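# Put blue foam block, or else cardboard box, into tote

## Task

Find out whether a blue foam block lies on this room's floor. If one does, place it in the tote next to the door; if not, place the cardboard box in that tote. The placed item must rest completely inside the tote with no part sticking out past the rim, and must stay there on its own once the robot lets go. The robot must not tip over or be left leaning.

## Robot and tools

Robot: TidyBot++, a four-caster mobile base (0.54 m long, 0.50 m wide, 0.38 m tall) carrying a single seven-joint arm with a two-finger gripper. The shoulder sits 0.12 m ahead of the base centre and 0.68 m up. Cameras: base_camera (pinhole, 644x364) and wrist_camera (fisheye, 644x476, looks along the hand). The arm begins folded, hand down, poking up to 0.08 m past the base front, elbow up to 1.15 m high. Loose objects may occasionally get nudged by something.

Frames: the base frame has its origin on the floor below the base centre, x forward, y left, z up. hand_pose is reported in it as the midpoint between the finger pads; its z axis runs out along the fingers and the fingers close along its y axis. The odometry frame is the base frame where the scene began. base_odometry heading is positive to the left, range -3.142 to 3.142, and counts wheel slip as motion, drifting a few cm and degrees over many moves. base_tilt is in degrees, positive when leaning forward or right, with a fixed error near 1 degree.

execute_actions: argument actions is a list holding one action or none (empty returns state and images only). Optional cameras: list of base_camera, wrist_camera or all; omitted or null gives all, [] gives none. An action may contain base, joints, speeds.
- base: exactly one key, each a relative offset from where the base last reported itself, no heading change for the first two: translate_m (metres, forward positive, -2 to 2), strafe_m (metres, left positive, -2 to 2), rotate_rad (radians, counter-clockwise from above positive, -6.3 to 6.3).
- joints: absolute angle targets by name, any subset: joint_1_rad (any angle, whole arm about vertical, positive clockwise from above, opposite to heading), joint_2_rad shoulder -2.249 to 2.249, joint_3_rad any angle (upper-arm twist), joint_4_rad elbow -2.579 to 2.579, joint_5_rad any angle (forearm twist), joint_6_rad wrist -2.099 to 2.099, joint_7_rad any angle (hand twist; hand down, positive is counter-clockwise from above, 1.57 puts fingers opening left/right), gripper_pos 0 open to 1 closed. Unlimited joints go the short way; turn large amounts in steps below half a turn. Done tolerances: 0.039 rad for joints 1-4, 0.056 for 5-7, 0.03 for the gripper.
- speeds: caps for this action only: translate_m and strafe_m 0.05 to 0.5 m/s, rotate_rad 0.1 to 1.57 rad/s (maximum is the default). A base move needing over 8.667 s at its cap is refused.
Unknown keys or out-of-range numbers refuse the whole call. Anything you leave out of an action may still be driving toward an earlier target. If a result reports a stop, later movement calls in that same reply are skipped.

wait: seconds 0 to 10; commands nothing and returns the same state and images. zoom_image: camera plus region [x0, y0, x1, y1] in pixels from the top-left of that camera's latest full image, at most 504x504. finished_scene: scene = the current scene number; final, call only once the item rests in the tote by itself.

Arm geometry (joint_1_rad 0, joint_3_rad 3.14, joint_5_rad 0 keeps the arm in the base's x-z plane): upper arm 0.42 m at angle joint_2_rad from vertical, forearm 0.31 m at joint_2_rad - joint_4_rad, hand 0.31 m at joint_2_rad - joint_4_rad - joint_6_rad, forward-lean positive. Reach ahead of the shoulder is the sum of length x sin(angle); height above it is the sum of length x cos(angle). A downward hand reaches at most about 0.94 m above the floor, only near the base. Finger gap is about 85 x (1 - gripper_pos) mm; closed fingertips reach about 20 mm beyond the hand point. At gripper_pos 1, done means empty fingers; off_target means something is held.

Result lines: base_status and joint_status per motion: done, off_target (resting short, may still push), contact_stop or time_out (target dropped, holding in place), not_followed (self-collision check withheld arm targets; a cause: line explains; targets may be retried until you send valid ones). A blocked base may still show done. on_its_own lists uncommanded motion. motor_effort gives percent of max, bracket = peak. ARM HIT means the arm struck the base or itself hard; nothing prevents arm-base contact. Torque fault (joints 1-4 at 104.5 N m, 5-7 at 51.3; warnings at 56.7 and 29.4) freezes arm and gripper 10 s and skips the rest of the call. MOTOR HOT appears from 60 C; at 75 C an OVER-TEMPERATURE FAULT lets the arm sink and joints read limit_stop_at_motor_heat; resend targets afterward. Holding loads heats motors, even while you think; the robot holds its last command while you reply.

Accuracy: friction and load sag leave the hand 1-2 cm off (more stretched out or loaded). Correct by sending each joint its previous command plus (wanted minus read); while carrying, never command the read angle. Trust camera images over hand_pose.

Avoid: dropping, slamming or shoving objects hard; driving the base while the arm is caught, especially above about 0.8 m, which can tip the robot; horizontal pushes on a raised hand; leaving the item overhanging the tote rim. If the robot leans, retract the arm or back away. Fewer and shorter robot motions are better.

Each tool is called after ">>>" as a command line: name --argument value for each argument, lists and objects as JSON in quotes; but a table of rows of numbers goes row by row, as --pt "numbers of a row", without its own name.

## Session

>>> execute_actions --actions '[]'

Scene clock: 0.00 s.
base_odometry: x=+0.000 y=+0.000 heading=+0.000 (m, m, rad; odometry frame)
base_tilt: forward=-0.1 right=+0.3 (deg)
base_status: not commanded
joint_positions: joint_1_rad=-0.034 joint_2_rad=-0.342 joint_3_rad=+3.192 joint_4_rad=-2.543 joint_5_rad=+0.009 joint_6_rad=-0.846 joint_7_rad=+1.534 gripper_pos=+0.000
joint_status: not commanded
motor_effort: joint_1_rad=+0 joint_2_rad=-3 joint_3_rad=+0 joint_4_rad=+17 joint_5_rad=+0 joint_6_rad=+2 joint_7_rad=+0 (%)
hand_pose: x=+0.2618 y=-0.0009 z=+0.5831 quat_wxyz=(-0.006, +0.999, -0.023, +0.047) (m; base frame)
pictures: base_camera, wrist_camera
Images, in order (width x height): base_camera 644x364, wrist_camera 644x476.

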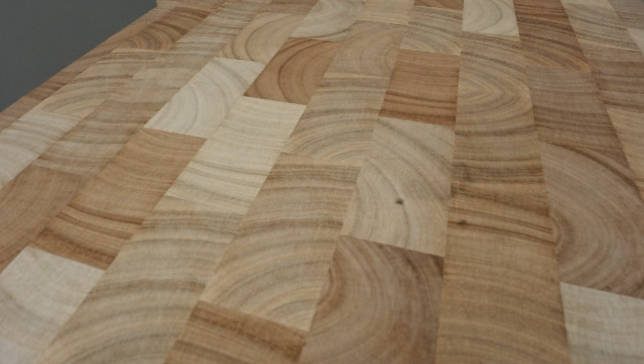

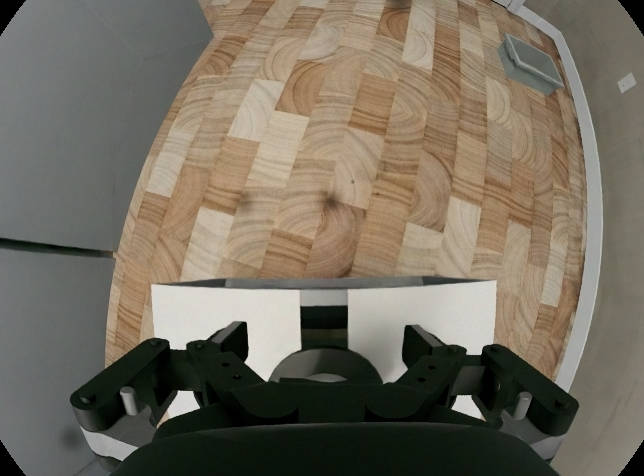

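Similar layout. Look behind first.

>>> execute_actions --actions '[{"base":{"rotate_rad":-0.3},"joints":{"joint_1_rad":2.9,"joint_3_rad":3.13,"joint_4_rad":-1.6,"joint_6_rad":-1.1,"joint_7_rad":1.6}}]' --cameras '["wrist_camera"]'

>>> execute_actions --actions '[{"base":{"translate_m":1.0},"joints":{"joint_1_rad":0}}]'

Scene clock: 4.57 s.
base_odometry: x=+0.000 y=+0.000 heading=-0.300 (m, m, rad; odometry frame)
base_tilt: forward=-0.1 right=+0.3 (deg)
base_status: done
joint_positions: joint_1_rad=+2.886 joint_2_rad=-0.342 joint_3_rad=+3.143 joint_4_rad=-1.616 joint_5_rad=+0.009 joint_6_rad=-1.056 joint_7_rad=+1.565 gripper_pos=+0.000
joint_status: all done
motor_effort: joint_1_rad=+0(2) joint_2_rad=-7(8) joint_3_rad=+0(0) joint_4_rad=+19(20) joint_5_rad=+0(0) joint_6_rad=+6(6) joint_7_rad=+0(0) (%)
hand_pose: x=-0.2544 y=-0.0956 z=+0.9558 quat_wxyz=(+0.392, +0.114, -0.912, +0.047) (m; base frame)
pictures: wrist_camera
Images, in order (width x height): wrist_camera 644x476.

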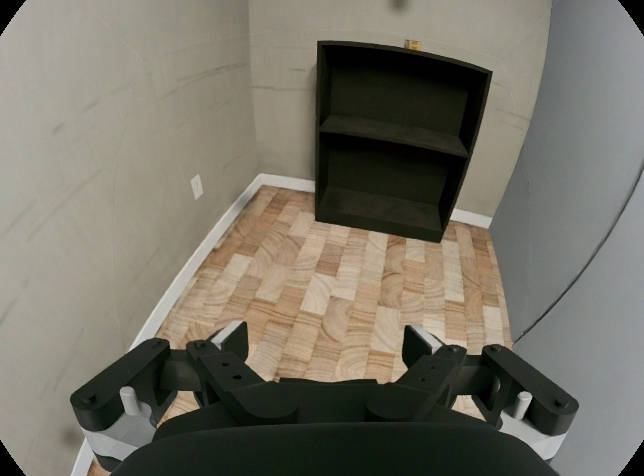

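Scene clock: 8.33 s.
base_odometry: x=+0.955 y=-0.296 heading=-0.300 (m, m, rad; odometry frame)
base_tilt: forward=-0.1 right=+0.3 (deg)
base_status: done
joint_positions: joint_1_rad=+0.014 joint_2_rad=-0.340 joint_3_rad=+3.136 joint_4_rad=-1.614 joint_5_rad=+0.009 joint_6_rad=-1.057 joint_7_rad=+1.566 gripper_pos=+0.000
joint_status: all done
motor_effort: joint_1_rad=+0(1) joint_2_rad=-8(12) joint_3_rad=+0(1) joint_4_rad=+19(20) joint_5_rad=+0(1) joint_6_rad=+6(6) joint_7_rad=+0(0) (%)
hand_pose: x=+0.5048 y=-0.0038 z=+0.9557 quat_wxyz=(+0.006, +0.919, -0.005, +0.394) (m; base frame)
pictures: base_camera, wrist_camera
Images, in order (width x height): base_camera 644x364, wrist_camera 644x476.

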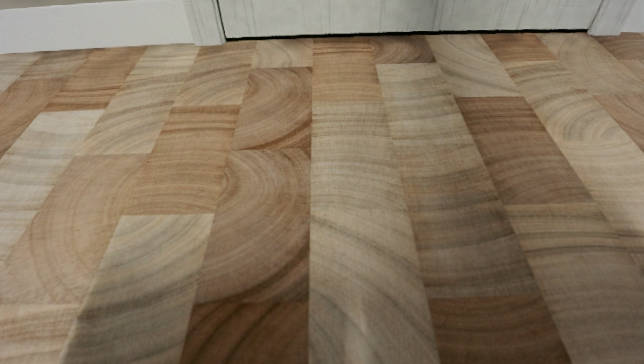

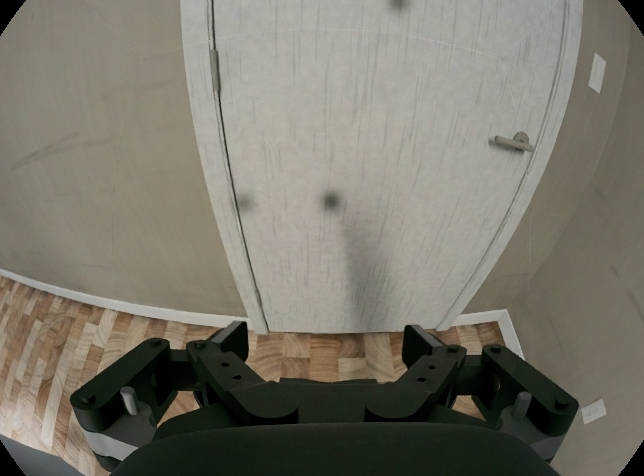

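>>> execute_actions --actions '[{"base":{"rotate_rad":1.6}}]' --cameras '[]'

>>> execute_actions --actions '[{"base":{"strafe_m":-0.35}}]'

Scene clock: 11.23 s.
base_odometry: x=+0.955 y=-0.297 heading=+1.299 (m, m, rad; odometry frame)
base_tilt: forward=-0.1 right=+0.3 (deg)
base_status: done
joint_positions: joint_1_rad=+0.010 joint_2_rad=-0.340 joint_3_rad=+3.131 joint_4_rad=-1.614 joint_5_rad=+0.009 joint_6_rad=-1.058 joint_7_rad=+1.566 gripper_pos=+0.000
joint_status: not commanded
motor_effort: joint_1_rad=+0(1) joint_2_rad=-8(9) joint_3_rad=+0(1) joint_4_rad=+19(20) joint_5_rad=+0(1) joint_6_rad=+6(6) joint_7_rad=+0(0) (%)
hand_pose: x=+0.5047 y=+0.0001 z=+0.9557 quat_wxyz=(+0.005, +0.919, -0.001, +0.394) (m; base frame)
pictures: none
No camera images: the call's "cameras" was empty. Leave "cameras" out to get every camera's image.

Scene clock: 13.27 s.
base_odometry: x=+1.293 y=-0.390 heading=+1.300 (m, m, rad; odometry frame)
base_tilt: forward=+0.0 right=+0.3 (deg)
base_status: done
joint_positions: joint_1_rad=+0.009 joint_2_rad=-0.340 joint_3_rad=+3.133 joint_4_rad=-1.614 joint_5_rad=+0.009 joint_6_rad=-1.058 joint_7_rad=+1.566 gripper_pos=+0.000
joint_status: not commanded
motor_effort: joint_1_rad=+0(1) joint_2_rad=-7(8) joint_3_rad=+0(2) joint_4_rad=+20(20) joint_5_rad=+0(1) joint_6_rad=+6(6) joint_7_rad=+0(0) (%)
hand_pose: x=+0.5047 y=-0.0005 z=+0.9557 quat_wxyz=(+0.005, +0.919, -0.002, +0.394) (m; base frame)
pictures: base_camera, wrist_camera
Images, in order (width x height): base_camera 644x364, wrist_camera 644x476.

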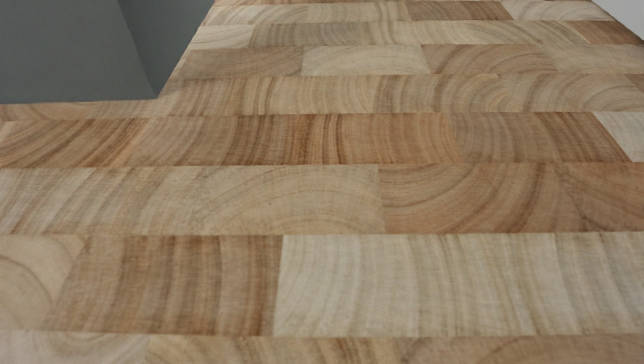

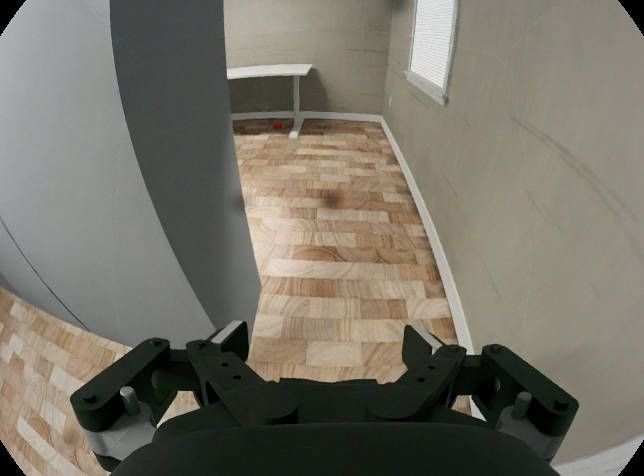

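>>> execute_actions --actions '[{"base":{"strafe_m":-0.17}}]' --cameras '[]'

>>> execute_actions --actions '[{"base":{"translate_m":1.7}}]'

>>> execute_actions --actions '[{"joints":{"joint_1_rad":-1.4}}]' --cameras '["wrist_camera"]'

Scene clock: 15.70 s.
base_odometry: x=+1.457 y=-0.435 heading=+1.301 (m, m, rad; odometry frame)
base_tilt: forward=-0.1 right=+0.3 (deg)
base_status: done
joint_positions: joint_1_rad=+0.009 joint_2_rad=-0.340 joint_3_rad=+3.134 joint_4_rad=-1.614 joint_5_rad=+0.009 joint_6_rad=-1.058 joint_7_rad=+1.566 gripper_pos=+0.000
joint_status: not commanded
motor_effort: joint_1_rad=+0(2) joint_2_rad=-7(9) joint_3_rad=+0(2) joint_4_rad=+20(20) joint_5_rad=+1(1) joint_6_rad=+6(6) joint_7_rad=+0(0) (%)
hand_pose: x=+0.5047 y=-0.0009 z=+0.9557 quat_wxyz=(+0.005, +0.919, -0.002, +0.394) (m; base frame)
pictures: none
No camera images: the call's "cameras" was empty. Leave "cameras" out to get every camera's image.

Scene clock: 20.47 s.
base_odometry: x=+1.911 y=+1.203 heading=+1.300 (m, m, rad; odometry frame)
base_tilt: forward=+0.0 right=+0.3 (deg)
base_status: done
joint_positions: joint_1_rad=+0.009 joint_2_rad=-0.340 joint_3_rad=+3.134 joint_4_rad=-1.612 joint_5_rad=+0.009 joint_6_rad=-1.061 joint_7_rad=+1.566 gripper_pos=+0.000
joint_status: not commanded
motor_effort: joint_1_rad=+0(1) joint_2_rad=-7(11) joint_3_rad=+0(1) joint_4_rad=+20(20) joint_5_rad=+0(1) joint_6_rad=+6(7) joint_7_rad=+0(0) (%)
hand_pose: x=+0.5043 y=-0.0009 z=+0.9559 quat_wxyz=(+0.005, +0.919, -0.002, +0.393) (m; base frame)
pictures: base_camera, wrist_camera
Images, in order (width x height): base_camera 644x364, wrist_camera 644x476.

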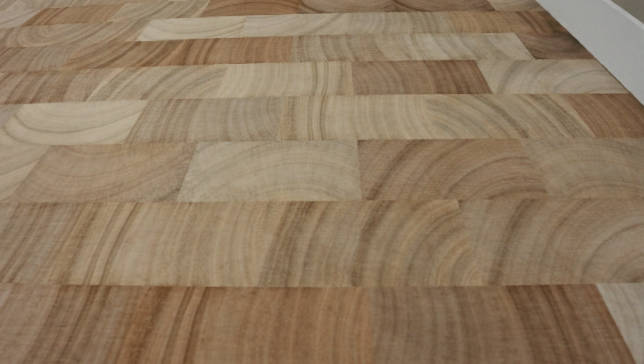

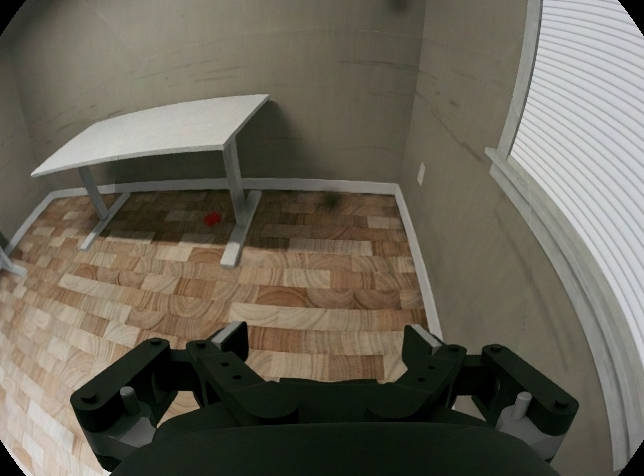

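Scene clock: 23.13 s.
base_odometry: x=+1.911 y=+1.203 heading=+1.300 (m, m, rad; odometry frame)
base_tilt: forward=-0.1 right=+0.3 (deg)
base_status: not commanded
joint_positions: joint_1_rad=-1.386 joint_2_rad=-0.340 joint_3_rad=+3.133 joint_4_rad=-1.612 joint_5_rad=+0.009 joint_6_rad=-1.061 joint_7_rad=+1.566 gripper_pos=+0.000
joint_status: all done
motor_effort: joint_1_rad=+0(1) joint_2_rad=-8(8) joint_3_rad=+0(1) joint_4_rad=+20(19) joint_5_rad=+0(0) joint_6_rad=+6(6) joint_7_rad=+0(0) (%)
hand_pose: x=+0.1872 y=+0.3792 z=+0.9559 quat_wxyz=(-0.249, +0.706, +0.589, +0.305) (m; base frame)
pictures: wrist_camera
Images, in order (width x height): wrist_camera 644x476.

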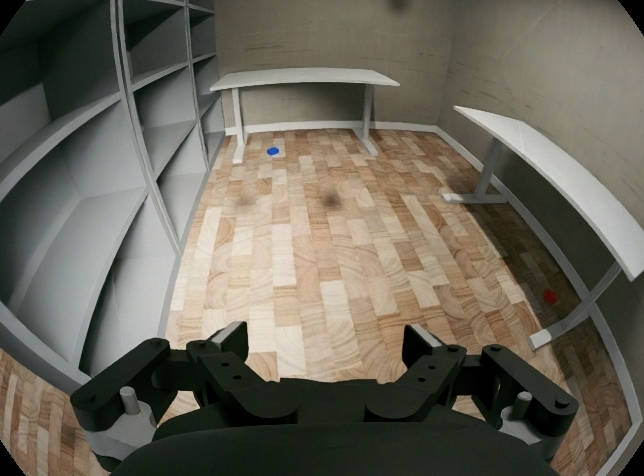

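>>> zoom_image --camera "wrist_camera" --region '[200,90,400,190]'

Region (200, 90, 400, 190) of wrist_camera's 644x476 image, scaled by 2.520.

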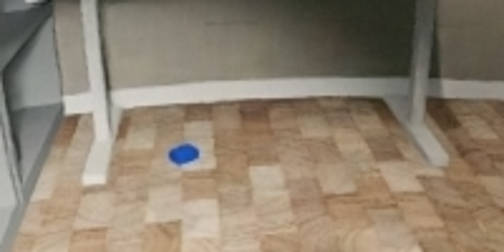

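>>> execute_actions --actions '[{"base":{"rotate_rad":1.5},"joints":{"joint_1_rad":0.015}}]' --cameras '[]'

>>> execute_actions --actions '[{"base":{"translate_m":1.5},"joints":{"joint_2_rad":0.8,"joint_4_rad":-1.9,"joint_6_rad":0.4}}]'

Scene clock: 27.20 s.
base_odometry: x=+1.911 y=+1.203 heading=+2.800 (m, m, rad; odometry frame)
base_tilt: forward=-0.1 right=+0.3 (deg)
base_status: done
joint_positions: joint_1_rad=+0.002 joint_2_rad=-0.340 joint_3_rad=+3.130 joint_4_rad=-1.612 joint_5_rad=+0.009 joint_6_rad=-1.061 joint_7_rad=+1.566 gripper_pos=+0.000
joint_status: all done
motor_effort: joint_1_rad=+0(1) joint_2_rad=-7(9) joint_3_rad=+0(1) joint_4_rad=+19(21) joint_5_rad=+0(1) joint_6_rad=+6(6) joint_7_rad=+0(0) (%)
hand_pose: x=+0.5041 y=+0.0034 z=+0.9561 quat_wxyz=(+0.003, +0.919, +0.003, +0.393) (m; base frame)
pictures: none
No camera images: the call's "cameras" was empty. Leave "cameras" out to get every camera's image.

Scene clock: 31.57 s.
base_odometry: x=+0.497 y=+1.704 heading=+2.801 (m, m, rad; odometry frame)
base_tilt: forward=+0.0 right=+0.3 (deg)
base_status: done
joint_positions: joint_1_rad=+0.002 joint_2_rad=+0.794 joint_3_rad=+3.130 joint_4_rad=-1.886 joint_5_rad=+0.009 joint_6_rad=+0.359 joint_7_rad=+1.566 gripper_pos=+0.000
joint_status: all done
motor_effort: joint_1_rad=+0(0) joint_2_rad=-36(38) joint_3_rad=-1(1) joint_4_rad=+11(19) joint_5_rad=+0(1) joint_6_rad=+6(8) joint_7_rad=+0(0) (%)
hand_pose: x=+0.7868 y=+0.0080 z=+0.4831 quat_wxyz=(-0.006, +0.917, +0.003, +0.399) (m; base frame)
pictures: base_camera, wrist_camera
Images, in order (width x height): base_camera 644x364, wrist_camera 644x476.

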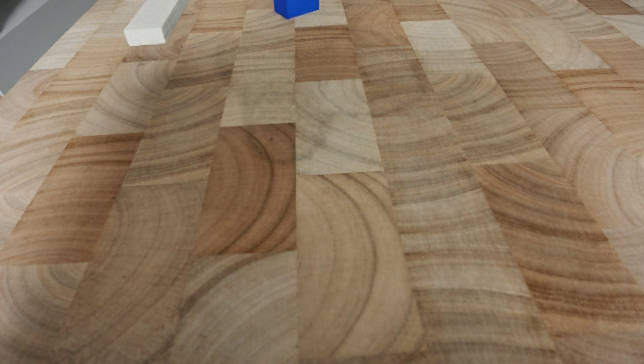

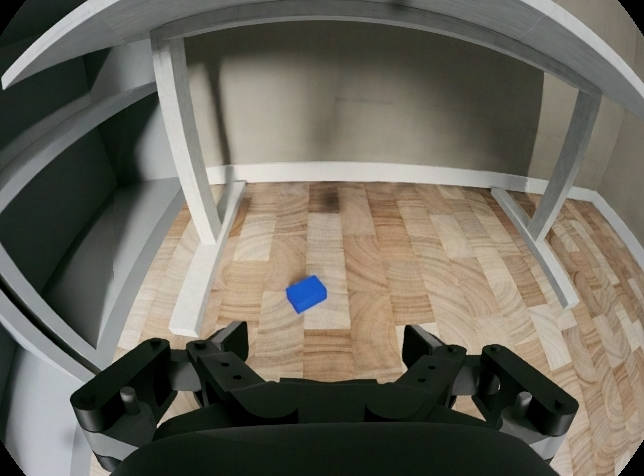

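>>> execute_actions --actions '[{"joints":{"joint_1_rad":-0.1,"joint_2_rad":1.68,"joint_4_rad":-0.63,"joint_6_rad":-0.86}}]' --cameras '[]'

>>> execute_actions --actions '[{"base":{"translate_m":0.33}}]'

Scene clock: 35.57 s.
base_odometry: x=+0.497 y=+1.704 heading=+2.801 (m, m, rad; odometry frame)
base_tilt: forward=+0.0 right=+0.3 (deg)
base_status: not commanded
joint_positions: joint_1_rad=-0.083 joint_2_rad=+1.669 joint_3_rad=+3.130 joint_4_rad=-0.647 joint_5_rad=+0.009 joint_6_rad=-0.818 joint_7_rad=+1.566 gripper_pos=+0.000
joint_status: all done
motor_effort: joint_1_rad=+0(0) joint_2_rad=-47(49) joint_3_rad=-1(2) joint_4_rad=+12(12) joint_5_rad=+0(0) joint_6_rad=+0(7) joint_7_rad=+0(0) (%)
hand_pose: x=+0.7687 y=+0.0588 z=+0.1163 quat_wxyz=(-0.002, +0.999, +0.041, +0.004) (m; base frame)
pictures: none
No camera images: the call's "cameras" was empty. Leave "cameras" out to get every camera's image.

Scene clock: 37.53 s.
base_odometry: x=+0.186 y=+1.814 heading=+2.801 (m, m, rad; odometry frame)
base_tilt: forward=+0.0 right=+0.3 (deg)
base_status: done
joint_positions: joint_1_rad=-0.085 joint_2_rad=+1.672 joint_3_rad=+3.130 joint_4_rad=-0.639 joint_5_rad=+0.009 joint_6_rad=-0.821 joint_7_rad=+1.566 gripper_pos=+0.000
joint_status: not commanded
motor_effort: joint_1_rad=+0(1) joint_2_rad=-47(48) joint_3_rad=-1(2) joint_4_rad=+12(13) joint_5_rad=+0(0) joint_6_rad=+0(0) joint_7_rad=+0(0) (%)
hand_pose: x=+0.7701 y=+0.0606 z=+0.1162 quat_wxyz=(-0.002, +0.999, +0.043, +0.005) (m; base frame)
pictures: base_camera, wrist_camera
Images, in order (width x height): base_camera 644x364, wrist_camera 644x476.

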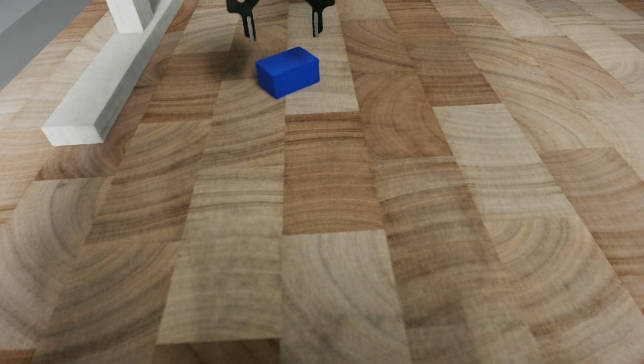

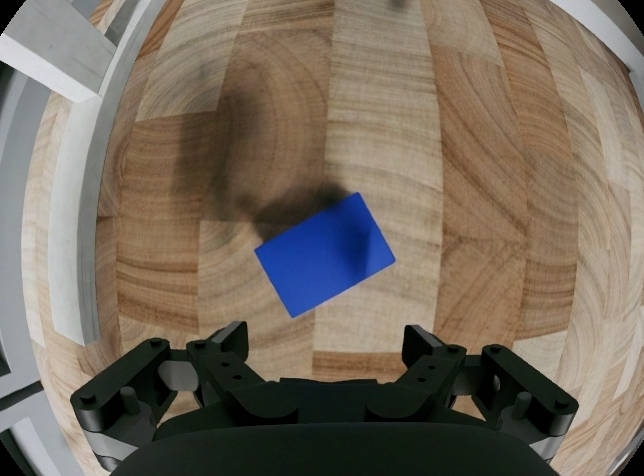

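>>> execute_actions --actions '[{"base":{"translate_m":0.052},"joints":{"joint_7_rad":0.47,"joint_2_rad":1.74,"joint_4_rad":-0.58}}]'

Scene clock: 39.70 s.
base_odometry: x=+0.137 y=+1.831 heading=+2.802 (m, m, rad; odometry frame)
base_tilt: forward=+0.0 right=+0.3 (deg)
base_status: done
joint_positions: joint_1_rad=-0.087 joint_2_rad=+1.732 joint_3_rad=+3.130 joint_4_rad=-0.595 joint_5_rad=+0.009 joint_6_rad=-0.821 joint_7_rad=+0.485 gripper_pos=+0.000
joint_status: all done
motor_effort: joint_1_rad=+0(2) joint_2_rad=-46(48) joint_3_rad=-1(2) joint_4_rad=+12(13) joint_5_rad=+0(0) joint_6_rad=+0(0) joint_7_rad=+0(0) (%)
hand_pose: x=+0.7581 y=+0.0602 z=+0.0874 quat_wxyz=(+0.000, +0.879, -0.477, -0.004) (m; base frame)
pictures: base_camera, wrist_camera
Images, in order (width x height): base_camera 644x364, wrist_camera 644x476.

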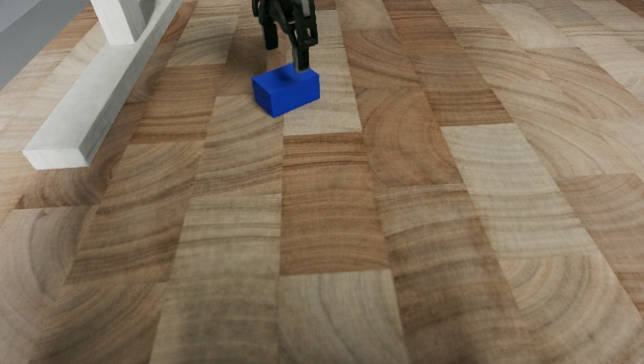

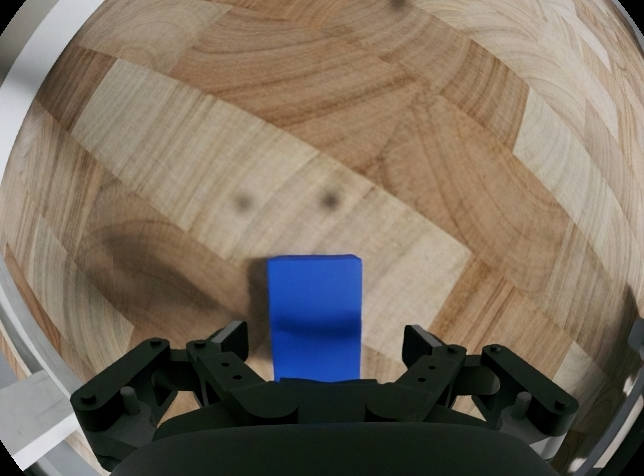

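Slightly image-left (forward); nudge 1 cm while descending.

>>> execute_actions --actions '[{"base":{"translate_m":0.012},"joints":{"joint_2_rad":1.865,"joint_4_rad":-0.43,"joint_6_rad":-0.88}}]'

>>> execute_actions --actions '[{"joints":{"gripper_pos":1}}]'

Scene clock: 41.47 s.
base_odometry: x=+0.125 y=+1.835 heading=+2.803 (m, m, rad; odometry frame)
base_tilt: forward=+0.0 right=+0.3 (deg)
base_status: done
joint_positions: joint_1_rad=-0.087 joint_2_rad=+1.860 joint_3_rad=+3.130 joint_4_rad=-0.444 joint_5_rad=+0.009 joint_6_rad=-0.837 joint_7_rad=+0.485 gripper_pos=+0.000
joint_status: all done
motor_effort: joint_1_rad=+0(3) joint_2_rad=-45(47) joint_3_rad=-1(3) joint_4_rad=+12(14) joint_5_rad=+0(1) joint_6_rad=-1(1) joint_7_rad=+0(0) (%)
hand_pose: x=+0.7532 y=+0.0597 z=+0.0402 quat_wxyz=(-0.002, +0.879, -0.477, -0.001) (m; base frame)
pictures: base_camera, wrist_camera
Images, in order (width x height): base_camera 644x364, wrist_camera 644x476.

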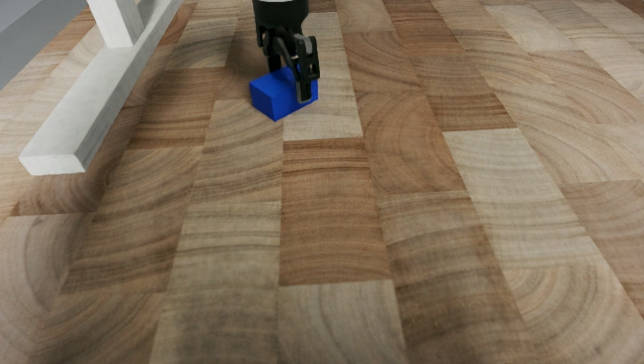

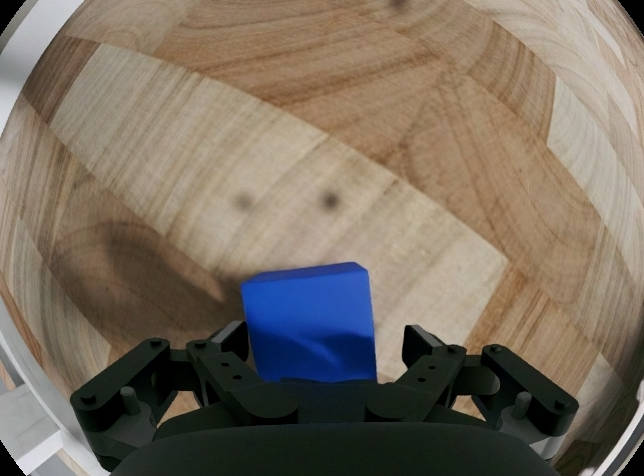

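Scene clock: 42.57 s.
base_odometry: x=+0.125 y=+1.835 heading=+2.803 (m, m, rad; odometry frame)
base_tilt: forward=-0.1 right=+0.3 (deg)
base_status: not commanded
joint_positions: joint_1_rad=-0.088 joint_2_rad=+1.858 joint_3_rad=+3.130 joint_4_rad=-0.442 joint_5_rad=+0.009 joint_6_rad=-0.844 joint_7_rad=+0.485 gripper_pos=+0.383
joint_status: gripper_pos off_target (ended at +0.383, target +1.000)
motor_effort: joint_1_rad=+0(1) joint_2_rad=-44(46) joint_3_rad=-1(1) joint_4_rad=+12(12) joint_5_rad=+0(0) joint_6_rad=+0(3) joint_7_rad=+0(0) (%)
hand_pose: x=+0.7534 y=+0.0598 z=+0.0421 quat_wxyz=(-0.001, +0.879, -0.477, -0.002) (m; base frame)
pictures: base_camera, wrist_camera
Images, in order (width x height): base_camera 644x364, wrist_camera 644x476.

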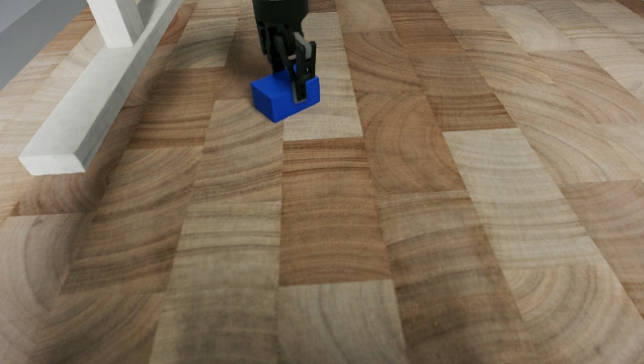

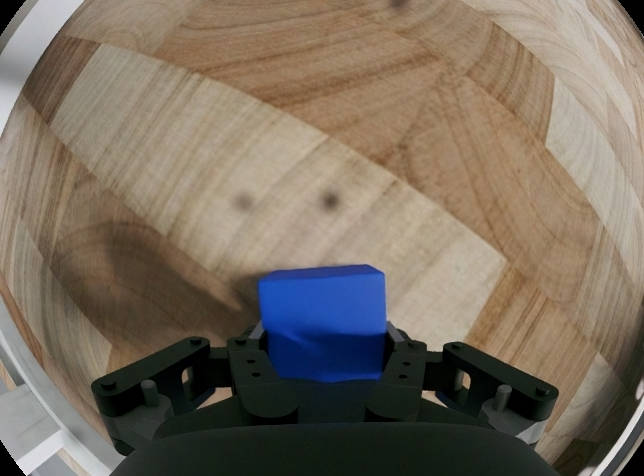

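>>> execute_actions --actions '[{"joints":{"joint_2_rad":1.7}}]' --cameras '[]'

>>> execute_actions --actions '[{"base":{"translate_m":-1.88}}]' --cameras '[]'

>>> execute_actions --actions '[{"joints":{"joint_1_rad":0.015,"joint_2_rad":-0.2,"joint_4_rad":-2.2,"joint_6_rad":-0.7,"joint_7_rad":1.6}}]' --cameras '[]'

>>> execute_actions --actions '[{"base":{"rotate_rad":1.62}}]'

Scene clock: 45.23 s.
base_odometry: x=+0.125 y=+1.835 heading=+2.803 (m, m, rad; odometry frame)
base_tilt: forward=+0.0 right=+0.3 (deg)
base_status: not commanded
joint_positions: joint_1_rad=-0.088 joint_2_rad=+1.702 joint_3_rad=+3.130 joint_4_rad=-0.430 joint_5_rad=+0.009 joint_6_rad=-0.844 joint_7_rad=+0.485 gripper_pos=+0.383
joint_status: all done
motor_effort: joint_1_rad=+0(1) joint_2_rad=-50(52) joint_3_rad=-1(1) joint_4_rad=+14(16) joint_5_rad=+0(0) joint_6_rad=+1(1) joint_7_rad=+0(0) (%)
hand_pose: x=+0.8506 y=+0.0682 z=+0.1527 quat_wxyz=(-0.047, +0.876, -0.476, +0.068) (m; base frame)
pictures: none
No camera images: the call's "cameras" was empty. Leave "cameras" out to get every camera's image.

Scene clock: 50.47 s.
base_odometry: x=+1.900 y=+1.212 heading=+2.804 (m, m, rad; odometry frame)
base_tilt: forward=+0.0 right=+0.3 (deg)
base_status: done
joint_positions: joint_1_rad=-0.090 joint_2_rad=+1.702 joint_3_rad=+3.130 joint_4_rad=-0.430 joint_5_rad=+0.009 joint_6_rad=-0.845 joint_7_rad=+0.485 gripper_pos=+0.383
joint_status: not commanded
motor_effort: joint_1_rad=+0(2) joint_2_rad=-50(51) joint_3_rad=-1(2) joint_4_rad=+14(16) joint_5_rad=+0(1) joint_6_rad=+1(2) joint_7_rad=+0(0) (%)
hand_pose: x=+0.8504 y=+0.0702 z=+0.1528 quat_wxyz=(-0.047, +0.876, -0.474, +0.068) (m; base frame)
pictures: none
No camera images: the call's "cameras" was empty. Leave "cameras" out to get every camera's image.

Scene clock: 53.50 s.
base_odometry: x=+1.899 y=+1.213 heading=+2.804 (m, m, rad; odometry frame)
base_tilt: forward=-0.1 right=+0.3 (deg)
base_status: not commanded
joint_positions: joint_1_rad=-0.003 joint_2_rad=-0.192 joint_3_rad=+3.130 joint_4_rad=-2.188 joint_5_rad=+0.009 joint_6_rad=-0.745 joint_7_rad=+1.567 gripper_pos=+0.383
joint_status: all done
motor_effort: joint_1_rad=+1(1) joint_2_rad=-10(53) joint_3_rad=+0(2) joint_4_rad=+17(18) joint_5_rad=+0(0) joint_6_rad=+3(3) joint_7_rad=+0(0) (%)
hand_pose: x=+0.4462 y=+0.0040 z=+0.6784 quat_wxyz=(+0.003, +0.980, +0.008, +0.199) (m; base frame)
pictures: none
No camera images: the call's "cameras" was empty. Leave "cameras" out to get every camera's image.

Scene clock: 55.80 s.
base_odometry: x=+1.900 y=+1.213 heading=-1.860 (m, m, rad; odometry frame)
base_tilt: forward=-0.1 right=+0.3 (deg)
base_status: done
joint_positions: joint_1_rad=+0.002 joint_2_rad=-0.192 joint_3_rad=+3.130 joint_4_rad=-2.188 joint_5_rad=+0.009 joint_6_rad=-0.740 joint_7_rad=+1.567 gripper_pos=+0.383
joint_status: not commanded
motor_effort: joint_1_rad=+0(1) joint_2_rad=-10(11) joint_3_rad=+0(1) joint_4_rad=+17(17) joint_5_rad=+0(1) joint_6_rad=+3(3) joint_7_rad=+0(0) (%)
hand_pose: x=+0.4478 y=+0.0026 z=+0.6791 quat_wxyz=(+0.003, +0.979, +0.006, +0.202) (m; base frame)
pictures: base_camera, wrist_camera
Images, in order (width x height): base_camera 644x364, wrist_camera 644x476.

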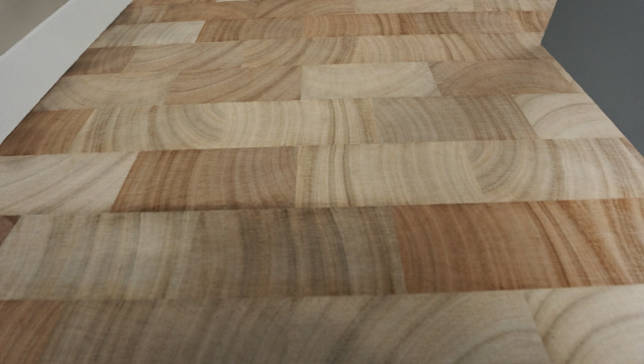

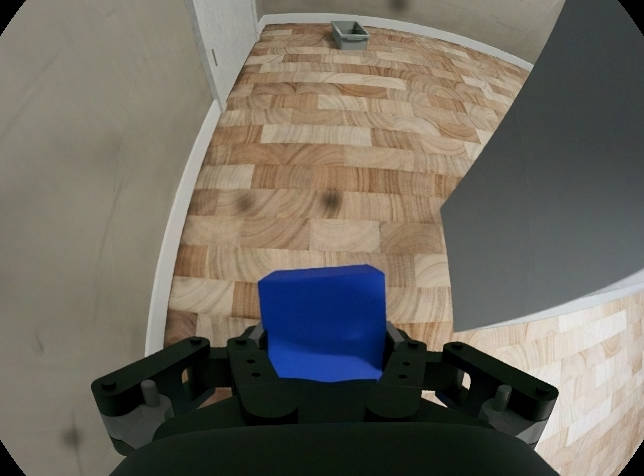

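>>> execute_actions --actions '[{"base":{"translate_m":1.45},"joints":{"joint_2_rad":1.15,"joint_4_rad":-1.1,"joint_6_rad":-0.93}}]'

Scene clock: 60.73 s.
base_odometry: x=+1.488 y=-0.178 heading=-1.859 (m, m, rad; odometry frame)
base_tilt: forward=+0.0 right=+0.3 (deg)
base_status: done
joint_positions: joint_1_rad=+0.002 joint_2_rad=+1.147 joint_3_rad=+3.130 joint_4_rad=-1.111 joint_5_rad=+0.009 joint_6_rad=-0.887 joint_7_rad=+1.567 gripper_pos=+0.383
joint_status: all done
motor_effort: joint_1_rad=+0(0) joint_2_rad=-45(47) joint_3_rad=-2(2) joint_4_rad=+12(18) joint_5_rad=+0(0) joint_6_rad=+0(3) joint_7_rad=+0(0) (%)
hand_pose: x=+0.7442 y=+0.0045 z=+0.3440 quat_wxyz=(-0.002, +1.000, +0.002, -0.002) (m; base frame)
pictures: base_camera, wrist_camera
Images, in order (width x height): base_camera 644x364, wrist_camera 644x476.

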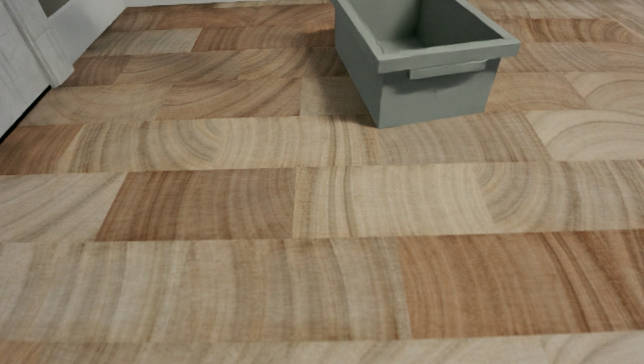

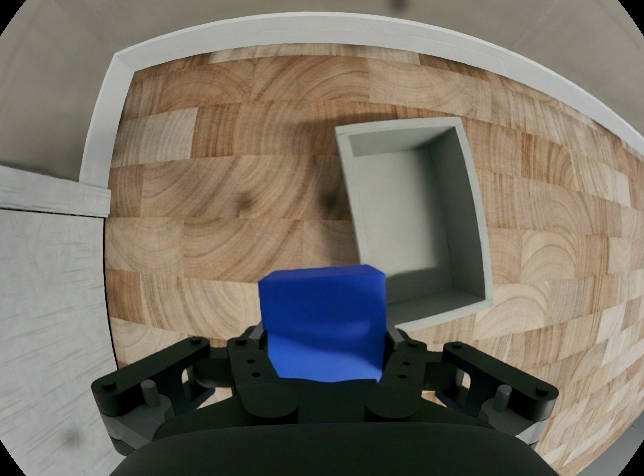

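>>> execute_actions --actions '[{"base":{"translate_m":0.095},"joints":{"joint_1_rad":0.225,"joint_7_rad":0.42}}]' --cameras '[]'

>>> execute_actions --actions '[{"joints":{"joint_2_rad":1.45,"joint_4_rad":-0.89,"joint_6_rad":-0.75}}]'

Scene clock: 63.03 s.
base_odometry: x=+1.461 y=-0.269 heading=-1.858 (m, m, rad; odometry frame)
base_tilt: forward=-0.1 right=+0.3 (deg)
base_status: done
joint_positions: joint_1_rad=+0.222 joint_2_rad=+1.147 joint_3_rad=+3.130 joint_4_rad=-1.107 joint_5_rad=+0.009 joint_6_rad=-0.890 joint_7_rad=+0.438 gripper_pos=+0.383
joint_status: all done
motor_effort: joint_1_rad=+0(4) joint_2_rad=-45(47) joint_3_rad=-1(3) joint_4_rad=+13(14) joint_5_rad=+0(1) joint_6_rad=-1(1) joint_7_rad=+0(0) (%)
hand_pose: x=+0.7312 y=-0.1317 z=+0.3449 quat_wxyz=(-0.001, +0.783, -0.622, -0.002) (m; base frame)
pictures: none
No camera images: the call's "cameras" was empty. Leave "cameras" out to get every camera's image.

Scene clock: 64.77 s.
base_odometry: x=+1.461 y=-0.269 heading=-1.858 (m, m, rad; odometry frame)
base_tilt: forward=+0.0 right=+0.3 (deg)
base_status: not commanded
joint_positions: joint_1_rad=+0.222 joint_2_rad=+1.456 joint_3_rad=+3.130 joint_4_rad=-0.905 joint_5_rad=+0.009 joint_6_rad=-0.793 joint_7_rad=+0.438 gripper_pos=+0.383
joint_status: all done
motor_effort: joint_1_rad=+0(0) joint_2_rad=-47(51) joint_3_rad=-2(1) joint_4_rad=+11(13) joint_5_rad=+0(0) joint_6_rad=-1(1) joint_7_rad=+0(0) (%)
hand_pose: x=+0.7402 y=-0.1337 z=+0.1958 quat_wxyz=(+0.000, +0.782, -0.623, -0.007) (m; base frame)
pictures: base_camera, wrist_camera
Images, in order (width x height): base_camera 644x364, wrist_camera 644x476.

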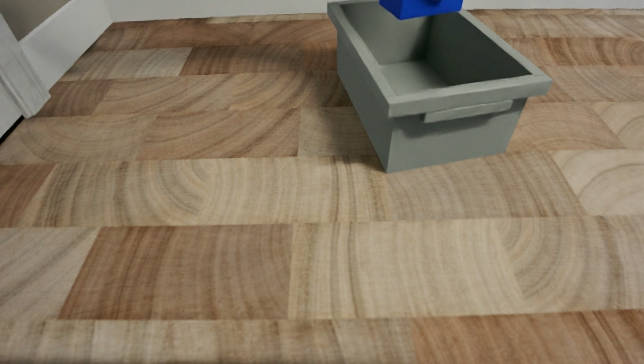

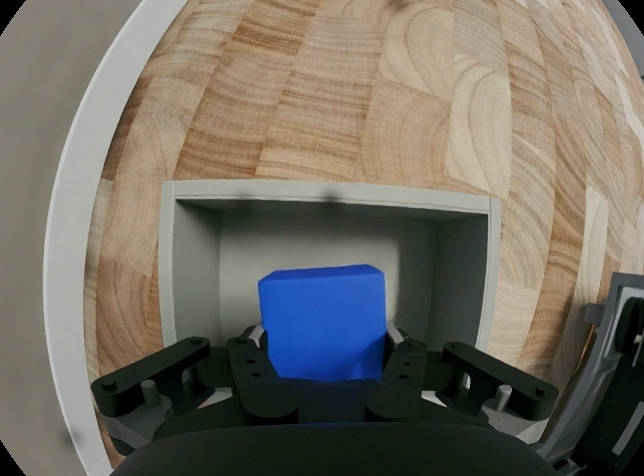

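>>> execute_actions --actions '[{"joints":{"joint_2_rad":1.8,"joint_4_rad":-0.52,"joint_6_rad":-0.85}}]' --cameras '[]'

>>> execute_actions --actions '[{"joints":{"gripper_pos":0}}]' --cameras '[]'

>>> execute_actions --actions '[{"joints":{"joint_2_rad":1.35,"joint_4_rad":-0.97}}]'

Scene clock: 67.17 s.
base_odometry: x=+1.461 y=-0.269 heading=-1.858 (m, m, rad; odometry frame)
base_tilt: forward=+0.0 right=+0.3 (deg)
base_status: not commanded
joint_positions: joint_1_rad=+0.222 joint_2_rad=+1.805 joint_3_rad=+3.130 joint_4_rad=-0.535 joint_5_rad=+0.009 joint_6_rad=-0.809 joint_7_rad=+0.438 gripper_pos=+0.383
joint_status: all done
motor_effort: joint_1_rad=+0(0) joint_2_rad=-46(50) joint_3_rad=-2(1) joint_4_rad=+12(13) joint_5_rad=+0(0) joint_6_rad=-1(1) joint_7_rad=+0(0) (%)
hand_pose: x=+0.7376 y=-0.1343 z=+0.0544 quat_wxyz=(-0.001, +0.780, -0.625, -0.004) (m; base frame)
pictures: none
No camera images: the call's "cameras" was empty. Leave "cameras" out to get every camera's image.

Scene clock: 68.27 s.
base_odometry: x=+1.461 y=-0.269 heading=-1.858 (m, m, rad; odometry frame)
base_tilt: forward=+0.0 right=+0.3 (deg)
base_status: not commanded
joint_positions: joint_1_rad=+0.222 joint_2_rad=+1.805 joint_3_rad=+3.130 joint_4_rad=-0.535 joint_5_rad=+0.009 joint_6_rad=-0.809 joint_7_rad=+0.438 gripper_pos=+0.000
joint_status: all done
motor_effort: joint_1_rad=+0(0) joint_2_rad=-46(47) joint_3_rad=-1(1) joint_4_rad=+11(12) joint_5_rad=+0(0) joint_6_rad=-1(1) joint_7_rad=+0(0) (%)
hand_pose: x=+0.7376 y=-0.1343 z=+0.0544 quat_wxyz=(-0.001, +0.780, -0.625, -0.004) (m; base frame)
pictures: none
No camera images: the call's "cameras" was empty. Leave "cameras" out to get every camera's image.

Scene clock: 70.03 s.
base_odometry: x=+1.461 y=-0.269 heading=-1.858 (m, m, rad; odometry frame)
base_tilt: forward=+0.0 right=+0.3 (deg)
base_status: not commanded
joint_positions: joint_1_rad=+0.222 joint_2_rad=+1.351 joint_3_rad=+3.130 joint_4_rad=-0.954 joint_5_rad=+0.009 joint_6_rad=-0.809 joint_7_rad=+0.438 gripper_pos=+0.000
joint_status: all done
motor_effort: joint_1_rad=+0(0) joint_2_rad=-46(49) joint_3_rad=-2(2) joint_4_rad=+12(12) joint_5_rad=+0(1) joint_6_rad=+0(0) joint_7_rad=+0(0) (%)
hand_pose: x=+0.7570 y=-0.1374 z=+0.2521 quat_wxyz=(-0.008, +0.782, -0.623, +0.011) (m; base frame)
pictures: base_camera, wrist_camera
Images, in order (width x height): base_camera 644x364, wrist_camera 644x476.

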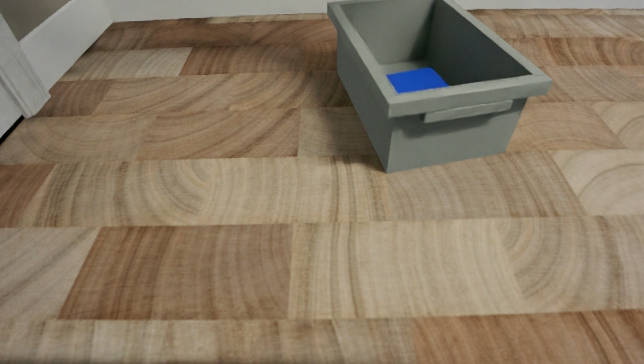

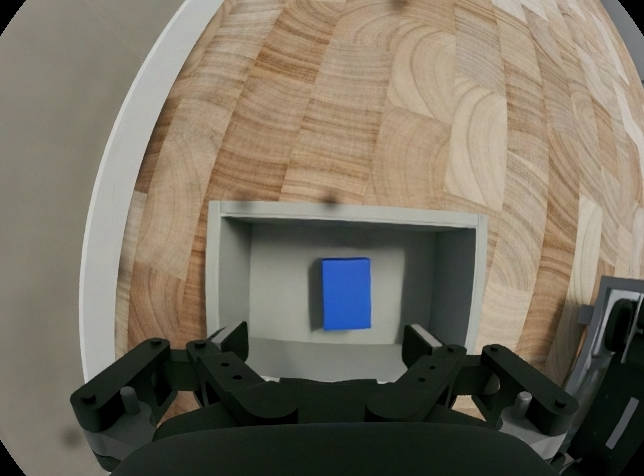

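>>> finished_scene --scene 2

The scene is finished: the task was done.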